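## Task

Find the yellow foam block sitting on a shelf in one of the storage bays and move only that block onto the desk. Every other object must stay on the shelf, table or counter it started on. The robot must not tip over or finish leaning. The block has to rest on the desk by itself, not be held there by the robot; at the end, open the gripper and move the robot away from it.

## Robot and tools

ROBOT. A Hello Robot Stretch 3 with a single arm: a two-wheeled base (0.33 m long, 0.34 m wide), a lift on a vertical mast, and a telescoping arm that sticks out to the robot's RIGHT side, ending in a wrist (yaw, pitch, roll) and a gripper. The base cannot slide sideways, so reaching further forward or back means driving. Turning in place pivots about the point midway between the drive wheels, 0.05 m behind the front edge. Cameras: head_camera and nav_camera on the head (aimed with head_pan_rad and head_tilt_rad) and wrist_camera on the gripper. Objects may occasionally get nudged by outside forces.

FRAMES. Base frame: origin on the floor between the drive wheels, x forward, y left, z up. hand_pose is reported in it, at the fingertip meeting point. Odometry frame is the base frame where the scene began; heading is positive to the left, range -3.142 to 3.142.

execute_actions takes "actions", a list run in order (empty list = just report state and images). Each action may hold "robot", "steps" (1 to 450 control steps at 30 per second, default 1) and "until" (early exit condition, only with steps). {"steps": n} alone waits. "robot" is one command, a list of up to 8 commands executed in sequence (each may also be {"pause_s": s}, max 15), or {"stop": true} which brakes everything and clears the queue.
A command may contain:
- "base": exactly one of {"translate_m": d} (straight drive, metres, positive forward, |d| at most 1) or {"rotate_rad": d} (spin in place, radians, positive = counter-clockwise/left, |d| at most 3.2). Both are offsets relative to where the base is when that command begins.
- "joints": absolute targets, by name, each a single number: lift_m 0 to 1.1 (arm height); arm_m 0 to 0.52 (extension); wrist_yaw_rad -1.345 to 4.42 (0 along the arm, positive swings toward the front, 3.0 folds over the base); wrist_pitch_rad -1.57 to 0.451 (negative tips fingers down); wrist_roll_rad -2.911 to 2.911; gripper_m -0.089 to 0.179 (wider is higher; actual fingertip gap is about 0.007 smaller when nearly shut, 0.025 smaller when wide, zero below 0.007); head_pan_rad -3.953 to 1.73 (0 forward, positive left, -1.57 looks along the arm); head_tilt_rad -1.53 to 0.419 (negative down). Unnamed joints keep their previous targets.
- "contact_limits": {"arm_m": effort percent 1 to 100}, how hard the arm may push before stopping; lower is gentler, too low stops instantly.
Motions run concurrently and continue across later calls. A new command overrides at once and discards the rest of an older queue. The whole call is rejected if any value is invalid.
"until" forms: {"robot": {"status": "ended"}} waits until nothing moves and no queue runs; or field tests like {"robot": {"lift_m": [">", 0.3], "base_status": ["!=", "moving"]}}; or {"any": {"status": "ended"}} for the first motion to end.

zoom_image: {"camera": head_camera|nav_camera|wrist_camera, "region": [x0, y0, x1, y1]} pixels from the top-left of that camera's latest image, at most 504 by 504; returns a sharper crop.

finished_scene: {"scene": number} ends the current scene irreversibly and reports success; call only when every motion has ended and the object rests on its own.

RESULT LINES. base_status shows progress (translate_m done of goal). joint_goals, joint_status, measured_speeds, refusals, queue (idle/running/done/dropped/stopped), queue_left. Status words: moving, done (within tolerance), off_target (stopped short, may still push), contact_stop (lift or arm hit something and went slack), time_out, stopped, torque_fault (wrist servo off 10 s, limp), not_commanded. Lines starting refused:, dropped:, replaced: explain rejected goals or ended queues. robot.on_its_own reports goals changed by the robot, slack or switched-off joints, and tilt of 3 degrees or more. lidar_m: 12 distances in 30-degree sectors, first straight ahead, counter-clockwise (4th left, 7th rear, 10th right), plane 0.17 m above floor. wrist_depth_mm and head_depth_mm: 7x7 median depths. base_tilt in degrees (forward, right). motor_effort per joint in percent with peak in brackets. Gripper readings do not prove you hold anything; check the cameras.

PRACTICE. Fast driving (0.30 m/s) needs lift_m under 0.30, arm_m under 0.03 and wrist_yaw_rad over 2.54; otherwise the base is slow. Fold or unfold the wrist only with lift_m 0.32 to 0.95, pitch -0.4 and roll near 0; once folded the lift may drop to 0.25. With yaw below -0.4 keep pitch at -0.5 or lower. To grasp, close below the object's width; to release, open at least 0.02 beyond the touching value. Avoid: arm pushes with the gripper above about 0.45 m, repeat pushes after a contact_stop, driving while the gripper is pressed on or hooked to something fixed, and snagging furniture (especially reversing). If tilted, reverse the last move in small steps, free the gripper, and lower lift_m near 0.2. Do not drop, slam or shove objects or knock others off their surfaces.

Each tool is called after "Call:" in YAML: its name, and indented under it one key for each argument.

## Session

Call:
execute_actions:
  actions: []

Scene clock: 0.00 s.
robot.base_odometry: x=+0.000 y=+0.000 heading=+0.000 (m, m, rad; robot's odometry frame)
robot.turned_by_wheels: +0.000 (rad since the last result)
robot.turned_by_imu: +0.000 (rad since the last result)
robot.base_tilt: forward=-0.4 right=+1.5 (deg)
robot.lidar_m: 1.10 1.12 0.80 0.74 0.75 0.84 0.83 1.03 1.02 2.19 1.80 1.21
robot.head_depth_mm: 1097 1097 1098 1100 1100 1100 1100 / 1053 1065 1059 1057 1066 1054 1094 / 1061 1059 1059 1062 1061 1062 1070 / 1054 1056 1056 1050 1057 1055 1055 / 1045 1044 1044 1044 1044 1048 1045 / 1032 1037 1041 1037 1036 1038 1036 / 1028 1028 1030 1031 1029 1028 1032
robot.base_status: not_commanded
robot.joint_positions: lift_m=+0.432 arm_m=+0.003 wrist_yaw_rad=+3.007 wrist_pitch_rad=-0.555 wrist_roll_rad=-0.020 gripper_m=+0.037 head_pan_rad=-0.019 head_tilt_rad=-0.022
robot.joint_goals: lift_m=+0.432 arm_m=+0.003 wrist_yaw_rad=+3.007 wrist_pitch_rad=-0.555 wrist_roll_rad=-0.020 gripper_m=+0.037 head_pan_rad=-0.019 head_tilt_rad=-0.022
robot.joint_status: lift_m=not_commanded arm_m=not_commanded wrist_yaw_rad=not_commanded wrist_pitch_rad=not_commanded wrist_roll_rad=not_commanded gripper_m=not_commanded head_pan_rad=not_commanded head_tilt_rad=not_commanded
robot.measured_speeds: translate_m=+0.000 rotate_rad=+0.000 lift_m=+0.000 arm_m=+0.000 wrist_yaw_rad=+0.000 wrist_pitch_rad=+0.000 wrist_roll_rad=+0.000 head_pan_rad=+0.000 head_tilt_rad=+0.000
robot: refusals=0 queue=idle queue_left=0
robot.motor_effort: left_wheel=+0 right_wheel=-1 lift_m=+18 arm_m=-1 wrist_yaw_rad=+0 wrist_pitch_rad=+7 wrist_roll_rad=+1 gripper_m=+0 head_pan_rad=-1 head_tilt_rad=+3 (%)
robot.hand_pose: x=+0.0063 y=+0.0556 z=+0.4149 quat_wxyz=(+0.238, +0.685, +0.150, +0.672) (m; robot's base frame)
robot.wrist_depth_mm: 630 - 700 726 761 807 855 / 679 713 761 797 854 903 943 / 756 776 846 878 938 - - / 798 833 845 857 851 845 858 / 706 711 - 712 720 710 703 / 603 611 - 594 627 607 609 / 537 550 - - 529 538 541
pictures: head_camera (sideways: a quarter turn clockwise sets it upright), nav_camera (sideways: a quarter turn counterclockwise sets it upright), wrist_camera
Images, in order (width x height): head_camera 896x504, nav_camera 672x504, wrist_camera 644x364.

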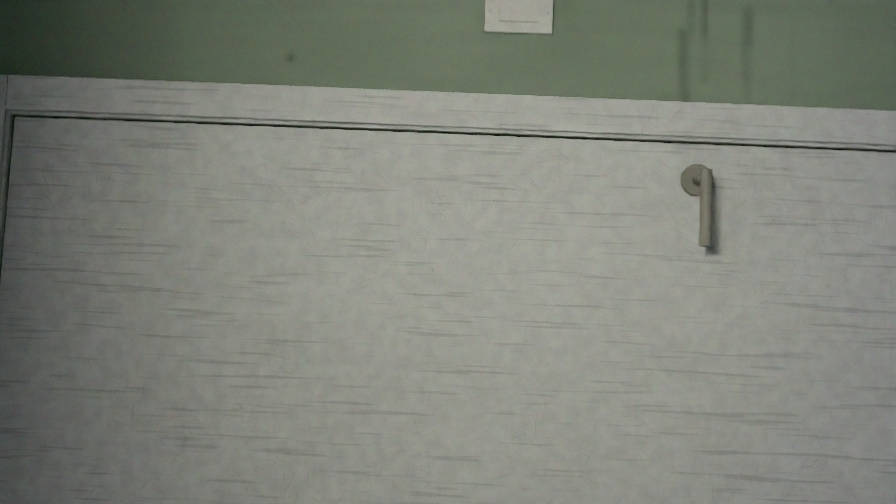

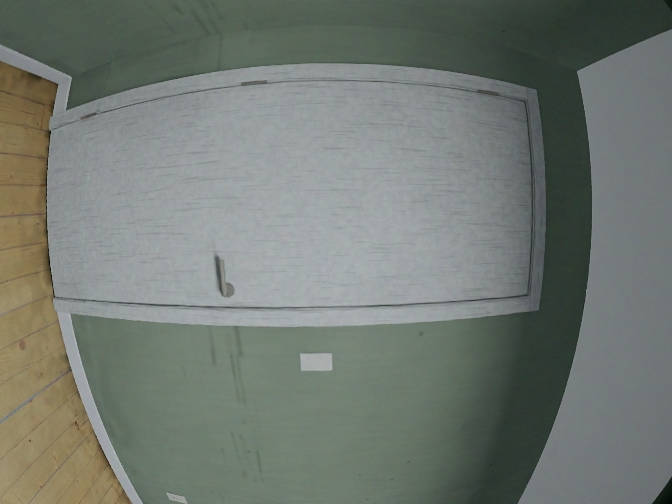

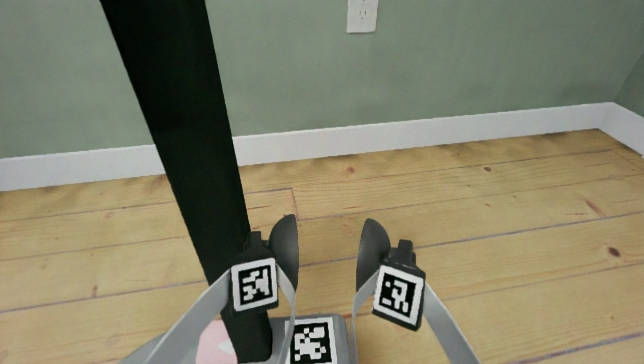

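Call:
execute_actions:
  actions:
    - {"robot":{"joints":{"head_pan_rad":-1.57,"head_tilt_rad":-0.5,"lift_m":0.25}},"steps":450,"until":{"robot":{"status":"ended"}}}

Scene clock: 5.97 s.
robot.base_odometry: x=+0.000 y=+0.000 heading=+0.000 (m, m, rad; robot's odometry frame)
robot.turned_by_wheels: +0.000 (rad since the last result)
robot.turned_by_imu: -0.001 (rad since the last result)
robot.base_tilt: forward=-0.4 right=+1.5 (deg)
robot.lidar_m: 1.10 1.12 0.80 0.74 0.75 0.84 0.83 1.03 1.02 2.19 1.79 1.21
robot.head_depth_mm: 3349 2148 2151 2288 2094 1645 1335 / 3477 3723 - 2745 2075 1627 1330 / 3464 3751 - 2870 2068 1618 1325 / 3443 3748 3728 2864 2061 1629 1326 / 3444 3625 3911 2840 2065 1606 1327 / 3418 3571 3883 2793 2059 1608 1325 / 3406 3238 3232 2544 2046 1603 1318
robot.base_status: not_commanded
robot.joint_positions: lift_m=+0.250 arm_m=+0.003 wrist_yaw_rad=+3.007 wrist_pitch_rad=-0.555 wrist_roll_rad=-0.020 gripper_m=+0.037 head_pan_rad=-1.563 head_tilt_rad=-0.494
robot.joint_goals: lift_m=+0.250 arm_m=+0.003 wrist_yaw_rad=+3.007 wrist_pitch_rad=-0.555 wrist_roll_rad=-0.020 gripper_m=+0.037 head_pan_rad=-1.570 head_tilt_rad=-0.500
robot.joint_status: lift_m=done arm_m=not_commanded wrist_yaw_rad=not_commanded wrist_pitch_rad=not_commanded wrist_roll_rad=not_commanded gripper_m=not_commanded head_pan_rad=done head_tilt_rad=done
robot.measured_speeds: translate_m=+0.000 rotate_rad=+0.000 lift_m=+0.000 arm_m=+0.000 wrist_yaw_rad=+0.000 wrist_pitch_rad=+0.000 wrist_roll_rad=+0.000 head_pan_rad=+0.000 head_tilt_rad=+0.000
robot: refusals=0 queue=done queue_left=0
robot.motor_effort: left_wheel=-1(1) right_wheel=-1(0) lift_m=+17(19) arm_m=-1(1) wrist_yaw_rad=+0(0) wrist_pitch_rad=+7(8) wrist_roll_rad=+0(1) gripper_m=+0(0) head_pan_rad=-4(47) head_tilt_rad=-2(26) (%)
robot.hand_pose: x=+0.0063 y=+0.0556 z=+0.2333 quat_wxyz=(+0.238, +0.685, +0.150, +0.672) (m; robot's base frame)
robot.wrist_depth_mm: 631 - 692 728 759 805 850 / 689 713 760 794 824 865 890 / 705 705 713 704 715 711 710 / 567 567 576 570 571 574 573 / 476 504 - 514 487 482 483 / - - - - 424 409 411 / - - - - 353 364 363
pictures: head_camera (sideways: a quarter turn clockwise sets it upright), nav_camera (sideways: a quarter turn counterclockwise sets it upright), wrist_camera
Images, in order (width x height): head_camera 896x504, nav_camera 672x504, wrist_camera 644x364.

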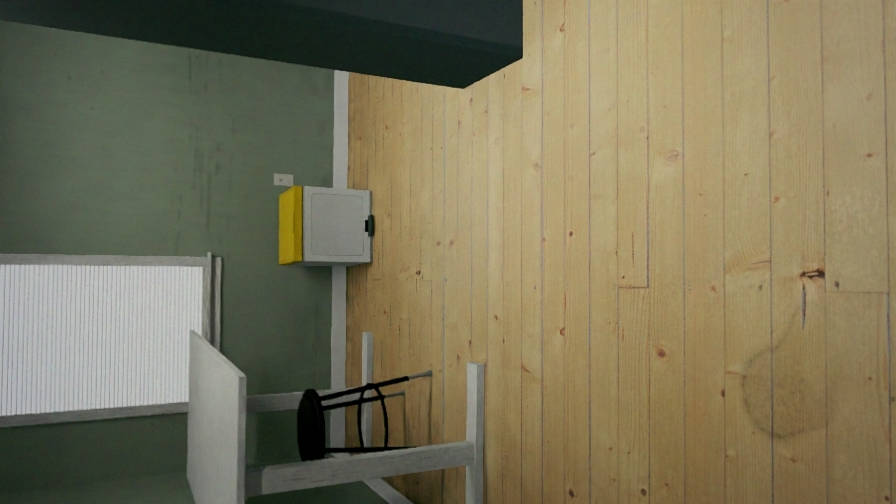

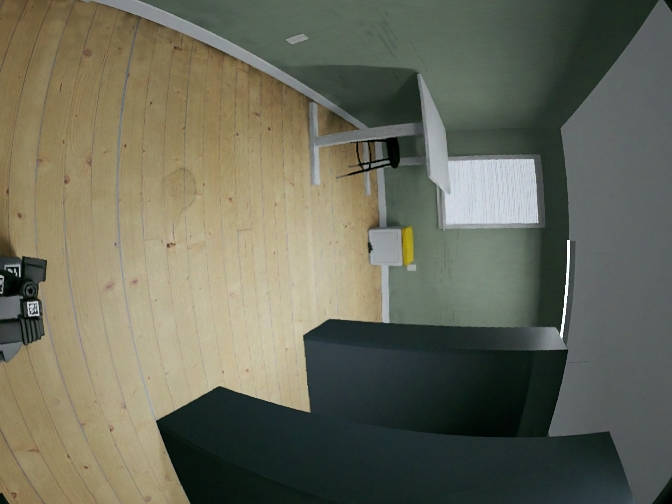

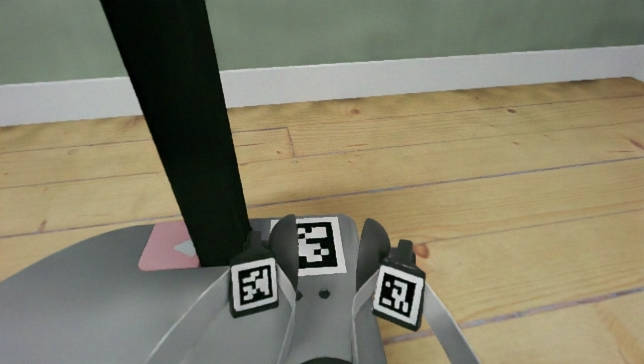

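Call:
execute_actions:
  actions:
    - {"robot":{"base":{"rotate_rad":-1.57}},"steps":450,"until":{"robot":{"status":"ended"}}}

Call:
execute_actions:
  actions:
    - {"robot":[{"base":{"translate_m":1}},{"base":{"translate_m":0.5}}],"steps":450,"until":{"robot":{"status":"ended"}}}

Scene clock: 24.33 s.
robot.base_odometry: x=+0.000 y=+0.000 heading=-1.570 (m, m, rad; robot's odometry frame)
robot.turned_by_wheels: -1.570 (rad since the last result)
robot.turned_by_imu: -1.573 (rad since the last result)
robot.base_tilt: forward=-0.5 right=+1.5 (deg)
robot.lidar_m: 2.27 1.76 1.20 1.10 1.12 0.79 0.74 0.76 0.83 0.83 1.01 1.02
robot.head_depth_mm: 1389 1485 889 839 919 1030 1183 / 1411 1503 1382 1713 1335 1395 1227 / 2217 2370 2561 2442 1959 1614 1329 / 2243 2413 2653 2792 2067 1619 1329 / 2219 2426 2638 2782 2040 1612 1324 / 2257 2426 2609 2688 2047 1604 1324 / 2015 2037 2035 2045 1916 1601 1313
robot.base_status: done (rotate_rad -1.5699 of -1.5700)
robot.joint_positions: lift_m=+0.250 arm_m=+0.003 wrist_yaw_rad=+3.007 wrist_pitch_rad=-0.555 wrist_roll_rad=-0.020 gripper_m=+0.037 head_pan_rad=-1.563 head_tilt_rad=-0.494
robot.joint_goals: lift_m=+0.250 arm_m=+0.003 wrist_yaw_rad=+3.007 wrist_pitch_rad=-0.555 wrist_roll_rad=-0.020 gripper_m=+0.037 head_pan_rad=-1.570 head_tilt_rad=-0.500
robot.joint_status: lift_m=done arm_m=not_commanded wrist_yaw_rad=not_commanded wrist_pitch_rad=not_commanded wrist_roll_rad=not_commanded gripper_m=not_commanded head_pan_rad=done head_tilt_rad=done
robot.measured_speeds: translate_m=+0.000 rotate_rad=+0.000 lift_m=+0.000 arm_m=+0.000 wrist_yaw_rad=+0.000 wrist_pitch_rad=+0.000 wrist_roll_rad=+0.000 head_pan_rad=+0.000 head_tilt_rad=+0.000
robot: refusals=0 queue=done queue_left=0
robot.motor_effort: left_wheel=+1(9) right_wheel=-3(8) lift_m=+16(17) arm_m=-1(1) wrist_yaw_rad=+0(0) wrist_pitch_rad=+8(8) wrist_roll_rad=+0(0) gripper_m=+0(0) head_pan_rad=-3(4) head_tilt_rad=-3(3) (%)
robot.hand_pose: x=+0.0063 y=+0.0555 z=+0.2333 quat_wxyz=(+0.238, +0.685, +0.150, +0.672) (m; robot's base frame)
robot.wrist_depth_mm: 933 - - - - - - / 944 934 949 947 943 939 944 / 697 709 708 715 716 724 716 / 569 568 572 571 578 573 574 / 475 509 - 511 491 482 482 / - - - - 426 411 411 / - - - - 355 363 364
pictures: head_camera (sideways: a quarter turn clockwise sets it upright), nav_camera (sideways: a quarter turn counterclockwise sets it upright), wrist_camera
Images, in order (width x height): head_camera 896x504, nav_camera 672x504, wrist_camera 644x364.

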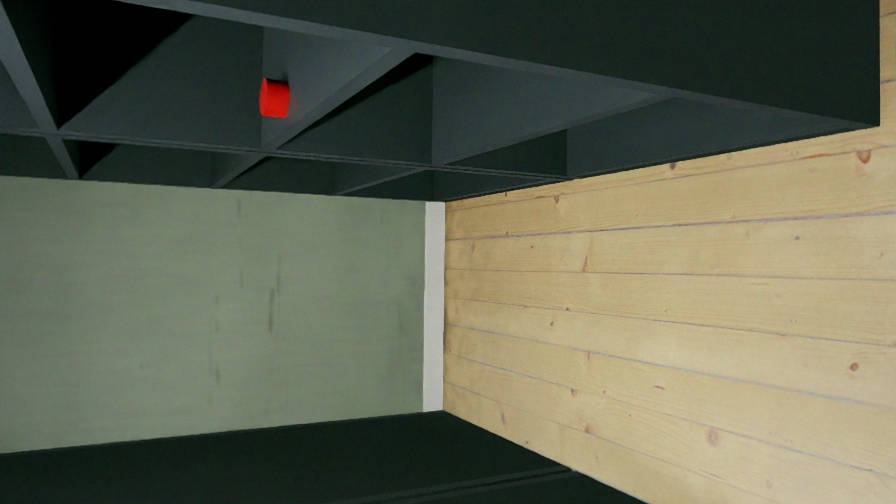

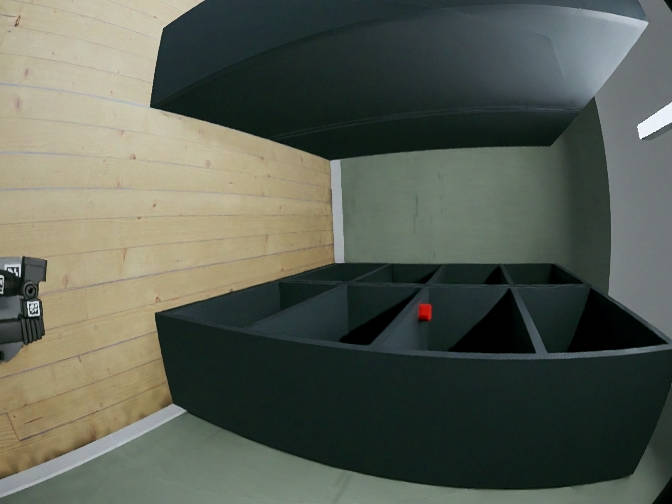

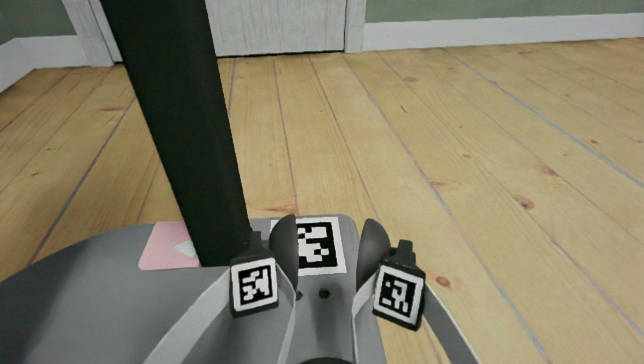

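Scene clock: 32.50 s.
robot.base_odometry: x=+0.001 y=-1.500 heading=-1.570 (m, m, rad; robot's odometry frame)
robot.turned_by_wheels: +0.000 (rad since the last result)
robot.turned_by_imu: -0.002 (rad since the last result)
robot.base_tilt: forward=-0.4 right=+1.5 (deg)
robot.lidar_m: 2.06 1.43 1.15 1.26 1.28 1.64 2.23 1.02 0.75 1.57 0.84 0.84
robot.head_depth_mm: 1288 1380 1394 1606 1288 1444 1232 / 2065 2188 1640 1650 1811 1585 1332 / 2124 2299 2482 2642 2087 1616 1336 / 2122 2292 2490 2689 2063 1619 1330 / 2120 2303 2499 2692 2055 1613 1326 / 2106 2276 2439 2569 2038 1610 1321 / 1659 1669 1679 1698 1711 1547 1323
robot.base_status: done (translate_m +0.5000 of +0.5000)
robot.joint_positions: lift_m=+0.250 arm_m=+0.003 wrist_yaw_rad=+3.007 wrist_pitch_rad=-0.555 wrist_roll_rad=-0.020 gripper_m=+0.037 head_pan_rad=-1.563 head_tilt_rad=-0.494
robot.joint_goals: lift_m=+0.250 arm_m=+0.003 wrist_yaw_rad=+3.007 wrist_pitch_rad=-0.555 wrist_roll_rad=-0.020 gripper_m=+0.037 head_pan_rad=-1.570 head_tilt_rad=-0.500
robot.joint_status: lift_m=done arm_m=not_commanded wrist_yaw_rad=not_commanded wrist_pitch_rad=not_commanded wrist_roll_rad=not_commanded gripper_m=not_commanded head_pan_rad=done head_tilt_rad=done
robot.measured_speeds: translate_m=+0.000 rotate_rad=+0.000 lift_m=+0.000 arm_m=+0.000 wrist_yaw_rad=+0.000 wrist_pitch_rad=+0.000 wrist_roll_rad=+0.000 head_pan_rad=+0.000 head_tilt_rad=+0.000
robot: refusals=0 queue=done queue_left=0
robot.motor_effort: left_wheel=+1(9) right_wheel=-2(5) lift_m=+16(16) arm_m=-1(1) wrist_yaw_rad=+0(1) wrist_pitch_rad=+8(8) wrist_roll_rad=+0(0) gripper_m=+0(1) head_pan_rad=-4(4) head_tilt_rad=-3(2) (%)
robot.hand_pose: x=+0.0063 y=+0.0555 z=+0.2332 quat_wxyz=(+0.238, +0.685, +0.150, +0.672) (m; robot's base frame)
robot.wrist_depth_mm: - - - - - - - / 919 938 920 945 944 946 906 / 706 709 703 704 705 716 704 / 565 573 578 570 570 574 572 / 477 508 - 514 493 479 478 / - - - - 425 414 419 / - - - - 354 362 362
pictures: head_camera (sideways: a quarter turn clockwise sets it upright), nav_camera (sideways: a quarter turn counterclockwise sets it upright), wrist_camera
Images, in order (width x height): head_camera 896x504, nav_camera 672x504, wrist_camera 644x364.

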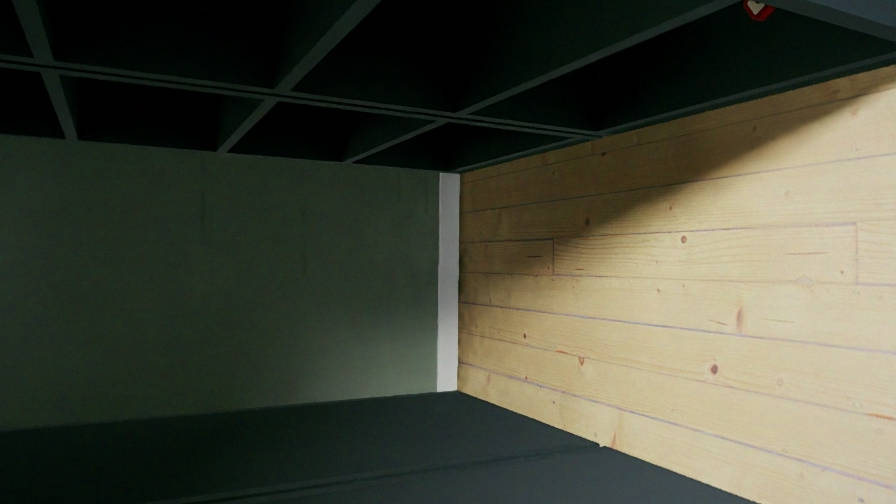

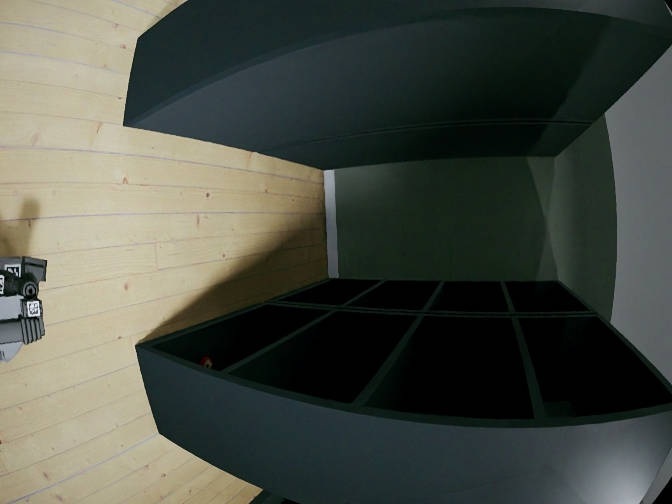

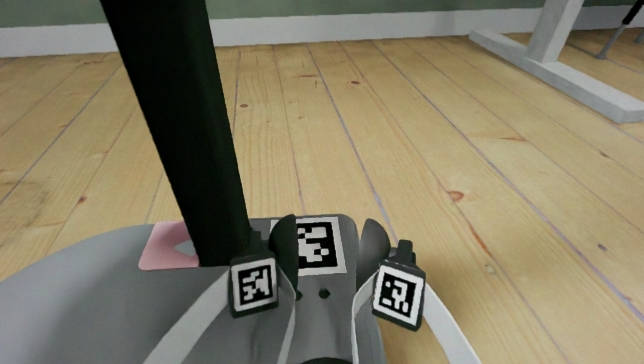

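Call:
execute_actions:
  actions:
    - {"robot":{"base":{"translate_m":0.4},"joints":{"head_pan_rad":-1.95,"head_tilt_rad":-0.4}},"steps":450,"until":{"robot":{"status":"ended"}}}

Call:
execute_actions:
  actions:
    - {"robot":[{"base":{"translate_m":1}},{"base":{"translate_m":0.15}}],"steps":450,"until":{"robot":{"status":"ended"}}}

Scene clock: 44.73 s.
robot.base_odometry: x=+0.002 y=-1.900 heading=-1.570 (m, m, rad; robot's odometry frame)
robot.turned_by_wheels: +0.000 (rad since the last result)
robot.turned_by_imu: -0.001 (rad since the last result)
robot.base_tilt: forward=-0.5 right=+1.5 (deg)
robot.lidar_m: 1.66 1.10 0.94 1.29 1.32 1.69 2.62 1.00 1.61 0.80 0.62 0.80
robot.head_depth_mm: 1505 1636 1645 1786 1406 1620 1338 / 1461 1588 1671 1833 1628 1669 1423 / 1453 1549 1636 1772 1936 1733 1413 / 2251 2397 2523 2603 2241 1753 1421 / 2176 2320 2477 2694 2312 1752 1407 / 2113 2267 2391 2588 2316 1749 1402 / 2034 2168 2300 2489 2297 1746 1404
robot.base_status: done (translate_m +0.4000 of +0.4000)
robot.joint_positions: lift_m=+0.250 arm_m=+0.003 wrist_yaw_rad=+3.007 wrist_pitch_rad=-0.556 wrist_roll_rad=-0.020 gripper_m=+0.037 head_pan_rad=-1.943 head_tilt_rad=-0.409
robot.joint_goals: lift_m=+0.250 arm_m=+0.003 wrist_yaw_rad=+3.007 wrist_pitch_rad=-0.556 wrist_roll_rad=-0.020 gripper_m=+0.037 head_pan_rad=-1.950 head_tilt_rad=-0.400
robot.joint_status: lift_m=done arm_m=not_commanded wrist_yaw_rad=not_commanded wrist_pitch_rad=not_commanded wrist_roll_rad=not_commanded gripper_m=not_commanded head_pan_rad=done head_tilt_rad=done
robot.measured_speeds: translate_m=+0.000 rotate_rad=+0.000 lift_m=+0.000 arm_m=+0.000 wrist_yaw_rad=+0.000 wrist_pitch_rad=+0.000 wrist_roll_rad=+0.000 head_pan_rad=+0.000 head_tilt_rad=+0.000
robot: refusals=0 queue=done queue_left=0
robot.motor_effort: left_wheel=+1(9) right_wheel=-3(7) lift_m=+16(17) arm_m=-1(1) wrist_yaw_rad=+0(0) wrist_pitch_rad=+8(8) wrist_roll_rad=+0(1) gripper_m=+0(1) head_pan_rad=-3(34) head_tilt_rad=+5(10) (%)
robot.hand_pose: x=+0.0063 y=+0.0555 z=+0.2332 quat_wxyz=(+0.238, +0.685, +0.150, +0.672) (m; robot's base frame)
robot.wrist_depth_mm: - - - - - - - / 929 924 920 953 898 945 956 / 705 706 703 704 708 718 708 / 570 568 571 568 572 575 579 / 479 510 - 512 487 477 479 / - - - - 427 412 415 / - - - - 353 363 362
pictures: head_camera (sideways: a quarter turn clockwise sets it upright), nav_camera (sideways: a quarter turn counterclockwise sets it upright), wrist_camera
Images, in order (width x height): head_camera 896x504, nav_camera 672x504, wrist_camera 644x364.

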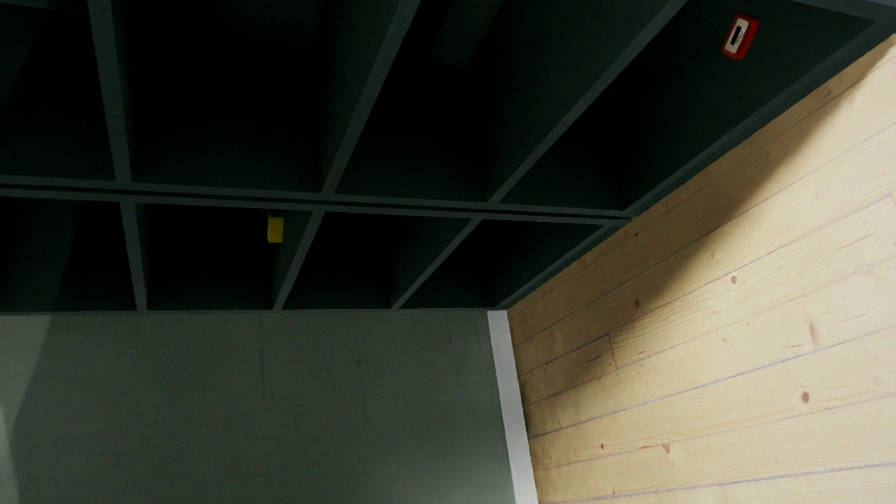

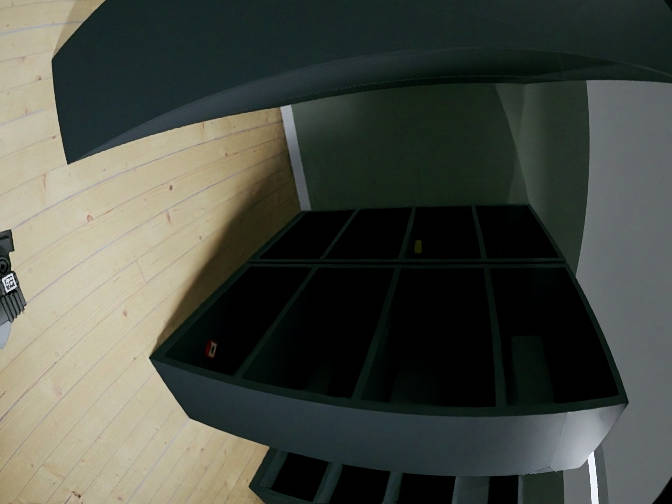

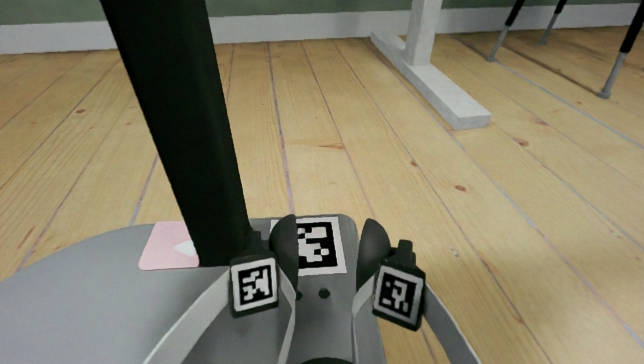

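Scene clock: 51.67 s.
robot.base_odometry: x=+0.003 y=-3.050 heading=-1.570 (m, m, rad; robot's odometry frame)
robot.turned_by_wheels: +0.000 (rad since the last result)
robot.turned_by_imu: -0.002 (rad since the last result)
robot.base_tilt: forward=-0.5 right=+1.5 (deg)
robot.lidar_m: 0.53 0.53 1.07 0.88 1.16 1.83 3.35 0.79 0.75 2.37 1.58 1.08
robot.head_depth_mm: 1092 1373 1369 852 1403 951 928 / 1308 1476 1528 1649 1396 1132 1338 / 1281 1403 1456 1652 1454 1617 1378 / 1270 1372 1445 1588 1722 1710 1415 / 2049 2192 2353 2450 2219 1753 1409 / 2021 2150 2309 2479 2315 1755 1405 / 1944 2082 2208 2368 2302 1744 1404
robot.base_status: done (translate_m +0.1500 of +0.1500)
robot.joint_positions: lift_m=+0.250 arm_m=+0.003 wrist_yaw_rad=+3.007 wrist_pitch_rad=-0.556 wrist_roll_rad=-0.020 gripper_m=+0.037 head_pan_rad=-1.943 head_tilt_rad=-0.409
robot.joint_goals: lift_m=+0.250 arm_m=+0.003 wrist_yaw_rad=+3.007 wrist_pitch_rad=-0.556 wrist_roll_rad=-0.020 gripper_m=+0.037 head_pan_rad=-1.950 head_tilt_rad=-0.400
robot.joint_status: lift_m=done arm_m=not_commanded wrist_yaw_rad=not_commanded wrist_pitch_rad=not_commanded wrist_roll_rad=not_commanded gripper_m=not_commanded head_pan_rad=done head_tilt_rad=done
robot.measured_speeds: translate_m=+0.000 rotate_rad=+0.000 lift_m=+0.000 arm_m=+0.000 wrist_yaw_rad=+0.000 wrist_pitch_rad=+0.000 wrist_roll_rad=+0.000 head_pan_rad=+0.000 head_tilt_rad=+0.000
robot: refusals=0 queue=done queue_left=0
robot.motor_effort: left_wheel=+1(9) right_wheel=-3(6) lift_m=+17(16) arm_m=-1(1) wrist_yaw_rad=+1(0) wrist_pitch_rad=+8(7) wrist_roll_rad=+0(0) gripper_m=+0(0) head_pan_rad=-4(4) head_tilt_rad=+4(4) (%)
robot.hand_pose: x=+0.0063 y=+0.0555 z=+0.2332 quat_wxyz=(+0.238, +0.685, +0.150, +0.672) (m; robot's base frame)
robot.wrist_depth_mm: - - - - - - 959 / 861 927 932 924 938 936 877 / 697 708 706 707 713 710 716 / 568 572 572 573 571 573 575 / 476 507 - 510 486 482 480 / - - - - 427 417 413 / - - - - 350 362 362
pictures: head_camera (sideways: a quarter turn clockwise sets it upright), nav_camera (sideways: a quarter turn counterclockwise sets it upright), wrist_camera
Images, in order (width x height): head_camera 896x504, nav_camera 672x504, wrist_camera 644x364.

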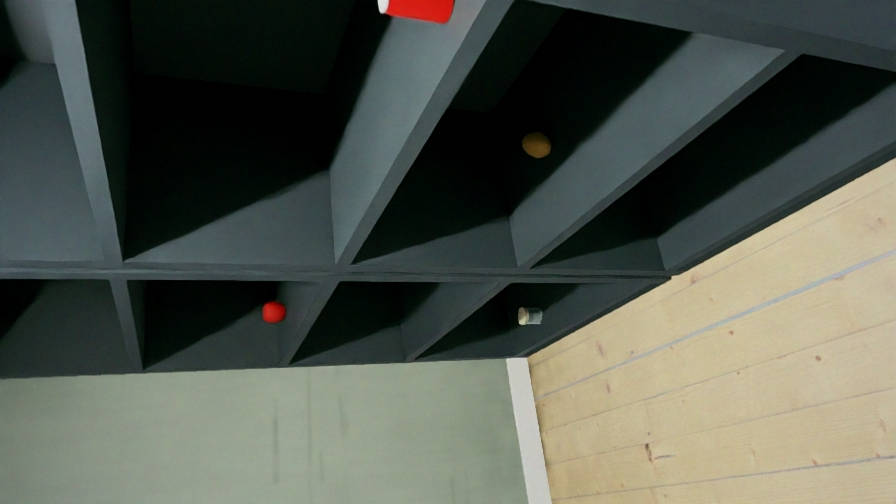

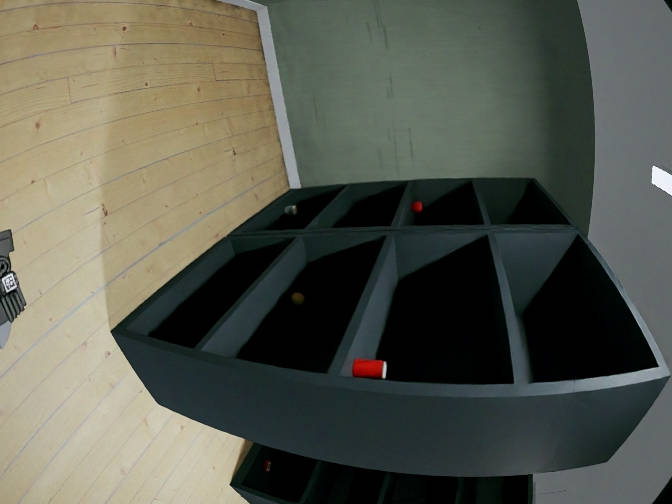

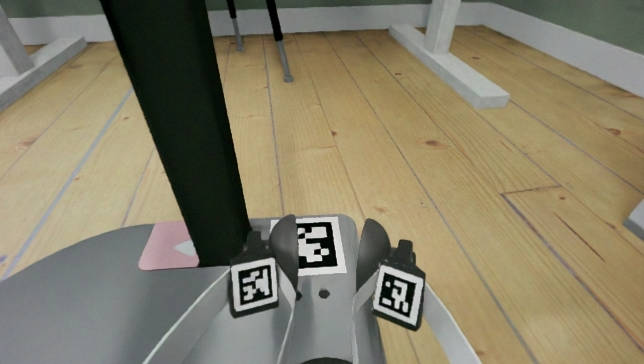

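Call:
execute_actions:
  actions:
    - {"robot":[{"base":{"translate_m":-1}},{"base":{"translate_m":-0.33}},{"base":{"rotate_rad":-1.571}},{"base":{"translate_m":1},"joints":{"head_pan_rad":-1.2,"head_tilt_rad":-0.7}}],"steps":450,"until":{"robot":{"status":"ended"}}}

Scene clock: 81.60 s.
robot.base_odometry: x=-0.998 y=-1.721 heading=-3.141 (m, m, rad; robot's odometry frame)
robot.turned_by_wheels: -1.571 (rad since the last result)
robot.turned_by_imu: -1.575 (rad since the last result)
robot.base_tilt: forward=-0.4 right=+1.4 (deg)
robot.lidar_m: 1.50 0.60 0.41 0.39 0.39 0.51 2.27 2.32 0.62 0.98 0.79 0.74
robot.head_depth_mm: 784 848 647 1098 981 838 1119 / 810 872 645 1126 977 879 1125 / 840 901 644 1160 982 1227 1142 / 867 925 642 1194 978 1246 1167 / 895 947 672 1176 977 1305 1185 / 800 837 705 1023 1003 1250 1183 / 688 734 705 856 965 1294 1189
robot.base_status: done (translate_m +1.0000 of +1.0000)
robot.joint_positions: lift_m=+0.250 arm_m=+0.003 wrist_yaw_rad=+3.007 wrist_pitch_rad=-0.556 wrist_roll_rad=-0.020 gripper_m=+0.037 head_pan_rad=-1.207 head_tilt_rad=-0.692
robot.joint_goals: lift_m=+0.250 arm_m=+0.003 wrist_yaw_rad=+3.007 wrist_pitch_rad=-0.556 wrist_roll_rad=-0.020 gripper_m=+0.037 head_pan_rad=-1.200 head_tilt_rad=-0.700
robot.joint_status: lift_m=done arm_m=not_commanded wrist_yaw_rad=not_commanded wrist_pitch_rad=not_commanded wrist_roll_rad=not_commanded gripper_m=not_commanded head_pan_rad=done head_tilt_rad=done
robot.measured_speeds: translate_m=+0.000 rotate_rad=+0.000 lift_m=+0.000 arm_m=+0.000 wrist_yaw_rad=+0.000 wrist_pitch_rad=+0.000 wrist_roll_rad=+0.000 head_pan_rad=+0.000 head_tilt_rad=+0.000
robot: refusals=0 queue=done queue_left=0
robot.motor_effort: left_wheel=+1(9) right_wheel=-2(10) lift_m=+17(17) arm_m=-1(1) wrist_yaw_rad=+0(0) wrist_pitch_rad=+8(8) wrist_roll_rad=+0(0) gripper_m=+0(0) head_pan_rad=+4(46) head_tilt_rad=-5(22) (%)
robot.hand_pose: x=+0.0063 y=+0.0555 z=+0.2332 quat_wxyz=(+0.238, +0.685, +0.150, +0.672) (m; robot's base frame)
robot.wrist_depth_mm: 354 - 382 399 418 434 453 / 385 397 420 438 455 486 510 / 423 440 467 491 517 547 586 / 483 498 528 542 555 571 576 / 477 511 - 509 486 481 479 / - - - - 425 412 410 / - - - - 354 361 362
pictures: head_camera (sideways: a quarter turn clockwise sets it upright), nav_camera (sideways: a quarter turn counterclockwise sets it upright), wrist_camera
Images, in order (width x height): head_camera 896x504, nav_camera 672x504, wrist_camera 644x364.

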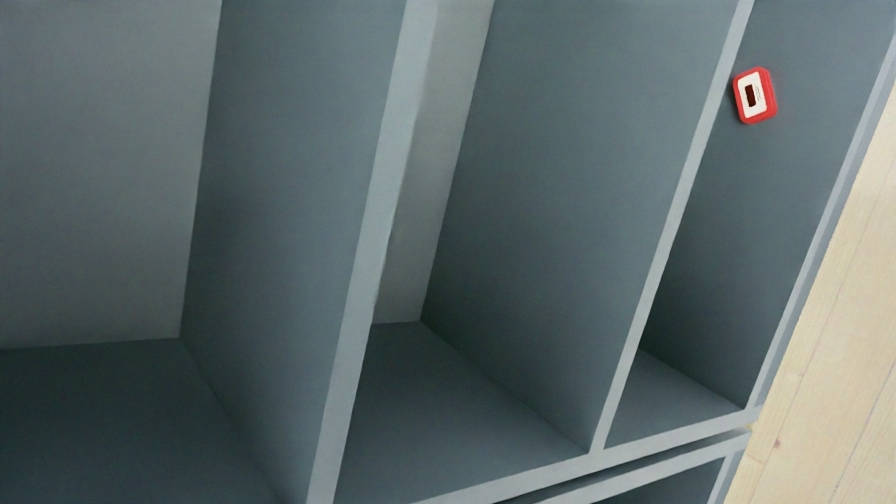

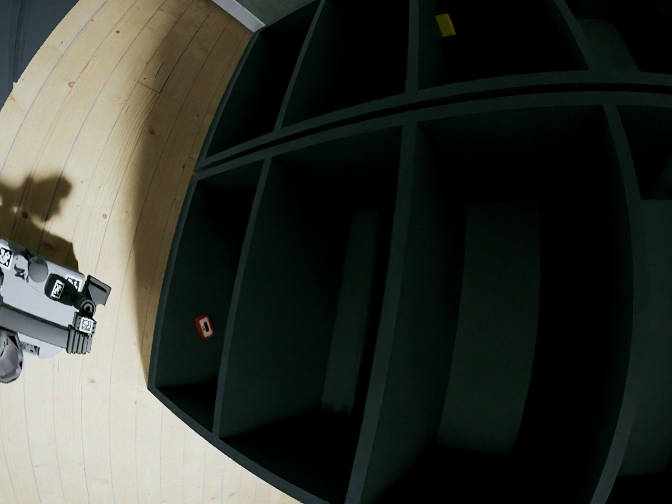

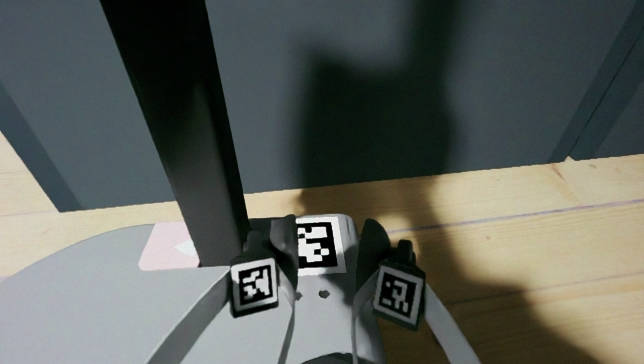

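Call:
execute_actions:
  actions:
    - {"robot":[{"base":{"translate_m":0.8},"joints":{"head_pan_rad":-1.57,"head_tilt_rad":-0.6}},{"joints":{"lift_m":0.9,"wrist_pitch_rad":-0.4}},{"joints":{"wrist_yaw_rad":1.2,"gripper_m":0.15}},{"joints":{"lift_m":0.98,"wrist_pitch_rad":-0.2,"wrist_yaw_rad":0}}],"steps":450,"until":{"robot":{"status":"ended"}}}
    - {"steps":300,"until":{"robot":{"status":"ended"}}}

Scene clock: 103.40 s.
robot.base_odometry: x=-1.798 y=-1.721 heading=-3.141 (m, m, rad; robot's odometry frame)
robot.turned_by_wheels: +0.000 (rad since the last result)
robot.turned_by_imu: -0.003 (rad since the last result)
robot.base_tilt: forward=-0.4 right=+1.5 (deg)
robot.lidar_m: 0.71 0.69 0.48 0.45 0.46 0.59 2.71 1.22 0.50 0.55 0.94 0.75
robot.head_depth_mm: 563 559 556 533 - - - / 742 806 744 580 - - - / 750 830 788 590 - - - / 752 827 787 553 1084 857 1116 / 751 829 783 575 1063 863 1117 / 753 832 779 548 1065 864 1110 / 753 830 777 548 1062 862 1112
robot.base_status: done (translate_m +0.8000 of +0.8000)
robot.joint_positions: lift_m=+0.980 arm_m=+0.003 wrist_yaw_rad=+0.002 wrist_pitch_rad=-0.221 wrist_roll_rad=-0.020 gripper_m=+0.150 head_pan_rad=-1.563 head_tilt_rad=-0.606
robot.joint_goals: lift_m=+0.980 arm_m=+0.003 wrist_yaw_rad=+0.000 wrist_pitch_rad=-0.200 wrist_roll_rad=-0.020 gripper_m=+0.150 head_pan_rad=-1.570 head_tilt_rad=-0.600
robot.joint_status: lift_m=done arm_m=not_commanded wrist_yaw_rad=done wrist_pitch_rad=done wrist_roll_rad=not_commanded gripper_m=done head_pan_rad=done head_tilt_rad=done
robot.measured_speeds: translate_m=+0.000 rotate_rad=+0.000 lift_m=+0.000 arm_m=+0.000 wrist_yaw_rad=+0.000 wrist_pitch_rad=+0.000 wrist_roll_rad=+0.000 head_pan_rad=+0.000 head_tilt_rad=+0.000
robot: refusals=0 queue=done queue_left=0
robot.motor_effort: left_wheel=+1(9) right_wheel=-3(5) lift_m=+21(21) arm_m=-1(1) wrist_yaw_rad=-1(2) wrist_pitch_rad=+12(14) wrist_roll_rad=+0(0) gripper_m=+0(81) head_pan_rad=-4(31) head_tilt_rad=+4(15) (%)
robot.hand_pose: x=-0.0210 y=-0.3924 z=+1.0389 quat_wxyz=(+0.710, +0.080, -0.695, -0.077) (m; robot's base frame)
robot.wrist_depth_mm: 586 591 598 598 437 229 206 / 619 617 624 633 436 227 216 / 636 646 642 651 427 229 229 / 378 391 401 408 376 242 244 / 272 291 280 286 291 261 258 / 762 - 262 264 267 - 272 / 708 717 724 734 413 298 754
pictures: head_camera (sideways: a quarter turn clockwise sets it upright), nav_camera (sideways: a quarter turn counterclockwise sets it upright), wrist_camera
Images, in order (width x height): head_camera 896x504, nav_camera 672x504, wrist_camera 644x364.

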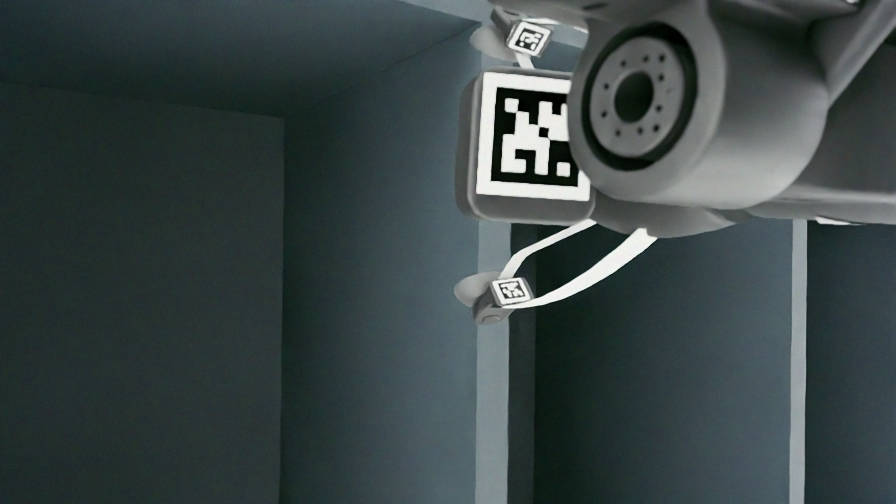

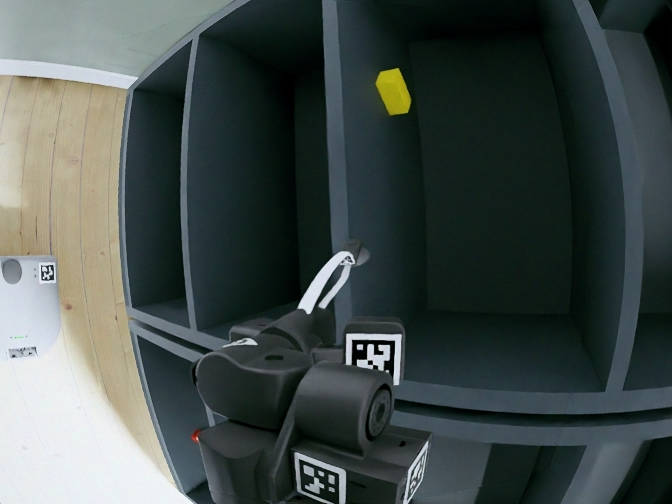

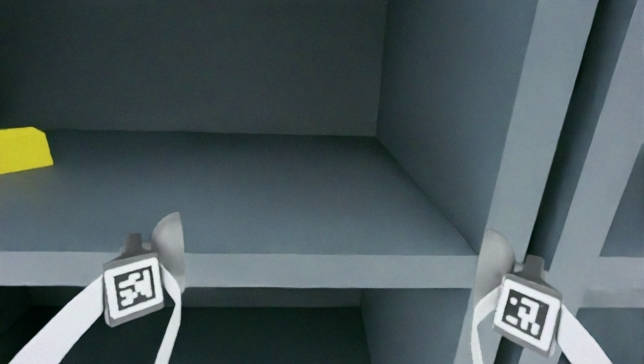

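Call:
execute_actions:
  actions:
    - {"robot":{"base":{"translate_m":0.43},"joints":{"gripper_m":0.179,"head_pan_rad":-1.7}},"steps":450,"until":{"robot":{"status":"ended"}}}

Scene clock: 113.97 s.
robot.base_odometry: x=-2.228 y=-1.722 heading=-3.141 (m, m, rad; robot's odometry frame)
robot.turned_by_wheels: +0.000 (rad since the last result)
robot.turned_by_imu: -0.002 (rad since the last result)
robot.base_tilt: forward=-0.4 right=+1.5 (deg)
robot.lidar_m: 0.28 0.29 0.37 0.48 0.49 0.64 1.46 0.75 0.81 0.89 0.43 0.30
robot.head_depth_mm: 758 839 796 597 - - - / 749 828 792 580 - - - / 739 814 789 579 - - - / 730 806 785 588 - - - / 722 797 783 551 1031 867 783 / 714 787 778 573 994 862 779 / 703 775 777 548 930 838 763
robot.base_status: done (translate_m +0.4300 of +0.4300)
robot.joint_positions: lift_m=+0.980 arm_m=+0.003 wrist_yaw_rad=+0.002 wrist_pitch_rad=-0.221 wrist_roll_rad=-0.020 gripper_m=+0.179 head_pan_rad=-1.693 head_tilt_rad=-0.606
robot.joint_goals: lift_m=+0.980 arm_m=+0.003 wrist_yaw_rad=+0.000 wrist_pitch_rad=-0.200 wrist_roll_rad=-0.020 gripper_m=+0.179 head_pan_rad=-1.700 head_tilt_rad=-0.600
robot.joint_status: lift_m=done arm_m=not_commanded wrist_yaw_rad=done wrist_pitch_rad=done wrist_roll_rad=not_commanded gripper_m=done head_pan_rad=done head_tilt_rad=done
robot.measured_speeds: translate_m=+0.000 rotate_rad=+0.000 lift_m=+0.000 arm_m=+0.000 wrist_yaw_rad=+0.000 wrist_pitch_rad=+0.000 wrist_roll_rad=+0.000 head_pan_rad=+0.000 head_tilt_rad=+0.000
robot: refusals=0 queue=done queue_left=0
robot.motor_effort: left_wheel=+1(6) right_wheel=-3(5) lift_m=+21(21) arm_m=-1(1) wrist_yaw_rad=-1(1) wrist_pitch_rad=+13(12) wrist_roll_rad=+0(0) gripper_m=+0(82) head_pan_rad=-4(19) head_tilt_rad=+3(2) (%)
robot.hand_pose: x=-0.0210 y=-0.3924 z=+1.0389 quat_wxyz=(+0.710, +0.080, -0.695, -0.077) (m; robot's base frame)
robot.wrist_depth_mm: 341 494 566 565 575 578 578 / 343 495 601 599 606 609 600 / 344 498 616 620 632 642 610 / 330 389 397 370 416 429 437 / 271 289 281 285 289 297 301 / 221 224 227 229 232 235 239 / 346 550 728 706 716 720 -
pictures: head_camera (sideways: a quarter turn clockwise sets it upright), nav_camera (sideways: a quarter turn counterclockwise sets it upright), wrist_camera
Images, in order (width x height): head_camera 896x504, nav_camera 672x504, wrist_camera 644x364.

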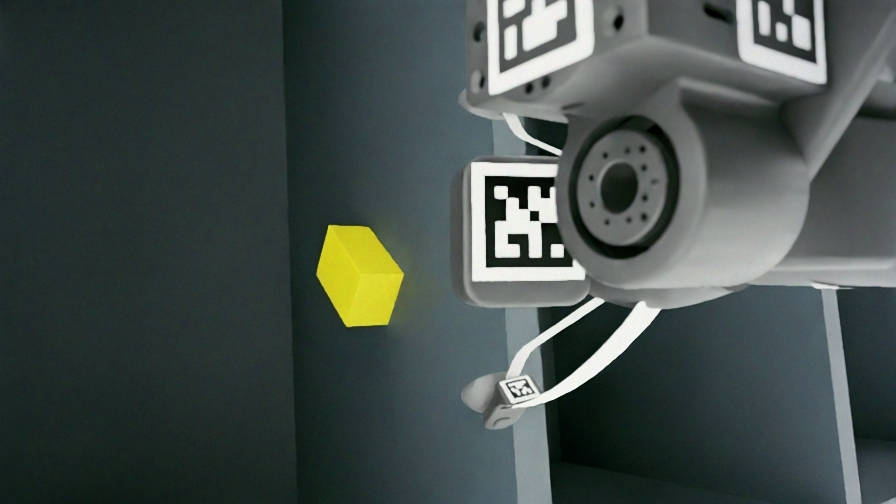

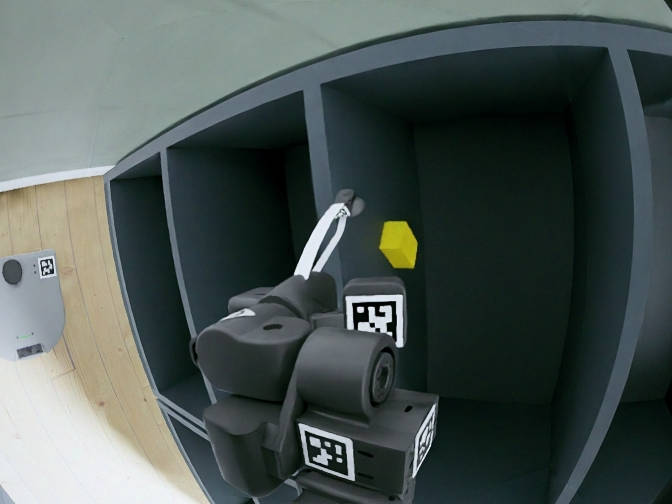

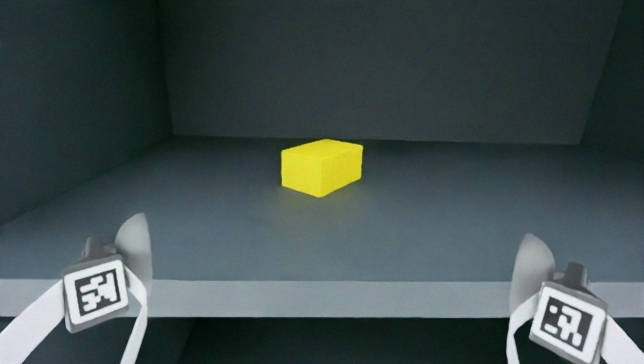

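Call:
execute_actions:
  actions:
    - {"robot":{"base":{"translate_m":0.075},"joints":{"wrist_yaw_rad":-0.35,"arm_m":0.14}},"steps":450,"until":{"robot":{"status":"ended"}}}

Scene clock: 126.77 s.
robot.base_odometry: x=-2.303 y=-1.722 heading=-3.141 (m, m, rad; robot's odometry frame)
robot.turned_by_wheels: +0.000 (rad since the last result)
robot.turned_by_imu: -0.001 (rad since the last result)
robot.base_tilt: forward=-0.5 right=+1.5 (deg)
robot.lidar_m: 0.21 0.21 0.27 0.49 0.50 0.64 1.48 0.81 0.90 0.87 0.32 0.22
robot.head_depth_mm: 751 830 894 - 1038 871 1118 / 743 822 - - - 871 1097 / 733 811 861 - - 868 1099 / 724 800 847 - 973 865 782 / 716 790 782 551 993 866 782 / 710 777 781 550 991 862 763 / 696 749 711 548 635 667 709
robot.base_status: done (translate_m +0.0750 of +0.0750)
robot.joint_positions: lift_m=+0.980 arm_m=+0.140 wrist_yaw_rad=-0.349 wrist_pitch_rad=-0.221 wrist_roll_rad=-0.020 gripper_m=+0.179 head_pan_rad=-1.693 head_tilt_rad=-0.606
robot.joint_goals: lift_m=+0.980 arm_m=+0.140 wrist_yaw_rad=-0.350 wrist_pitch_rad=-0.200 wrist_roll_rad=-0.020 gripper_m=+0.179 head_pan_rad=-1.700 head_tilt_rad=-0.600
robot.joint_status: lift_m=done arm_m=done wrist_yaw_rad=done wrist_pitch_rad=done wrist_roll_rad=not_commanded gripper_m=done head_pan_rad=done head_tilt_rad=done
robot.measured_speeds: translate_m=+0.000 rotate_rad=+0.000 lift_m=+0.000 arm_m=+0.000 wrist_yaw_rad=+0.000 wrist_pitch_rad=+0.000 wrist_roll_rad=+0.000 head_pan_rad=+0.000 head_tilt_rad=+0.000
robot: refusals=0 queue=done queue_left=0
robot.motor_effort: left_wheel=+1(6) right_wheel=-3(5) lift_m=+21(21) arm_m=+3(4) wrist_yaw_rad=-1(1) wrist_pitch_rad=+12(12) wrist_roll_rad=+0(0) gripper_m=+0(0) head_pan_rad=-4(4) head_tilt_rad=+3(3) (%)
robot.hand_pose: x=-0.1051 y=-0.5146 z=+1.0389 quat_wxyz=(+0.686, -0.043, -0.699, -0.199) (m; robot's base frame)
robot.wrist_depth_mm: 376 405 442 487 542 592 482 / 393 425 464 513 576 614 487 / 408 443 488 544 595 617 496 / 381 391 302 406 418 426 438 / 272 289 238 283 289 296 299 / 220 204 216 218 221 224 227 / 165 173 175 177 179 178 -
pictures: head_camera (sideways: a quarter turn clockwise sets it upright), nav_camera (sideways: a quarter turn counterclockwise sets it upright), wrist_camera
Images, in order (width x height): head_camera 896x504, nav_camera 672x504, wrist_camera 644x364.

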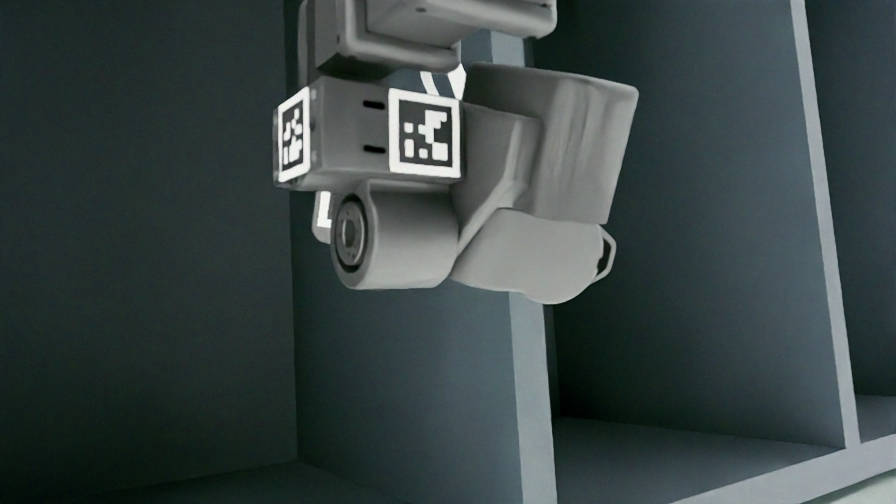

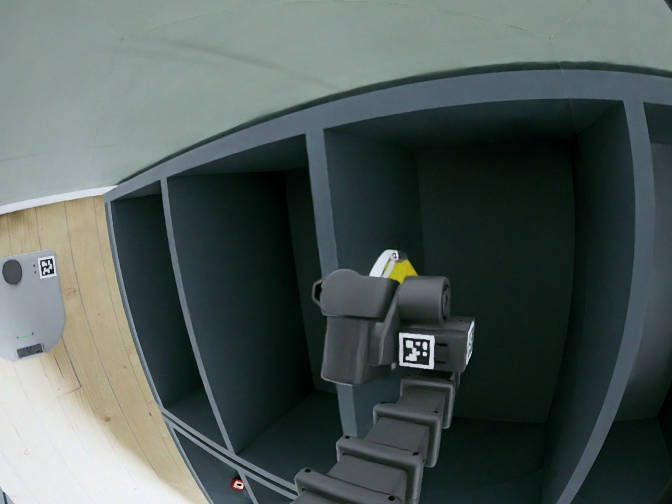

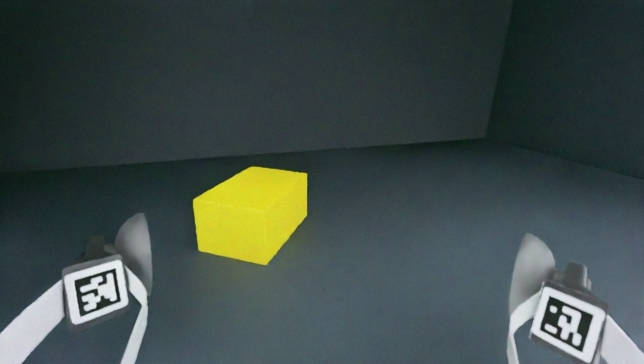

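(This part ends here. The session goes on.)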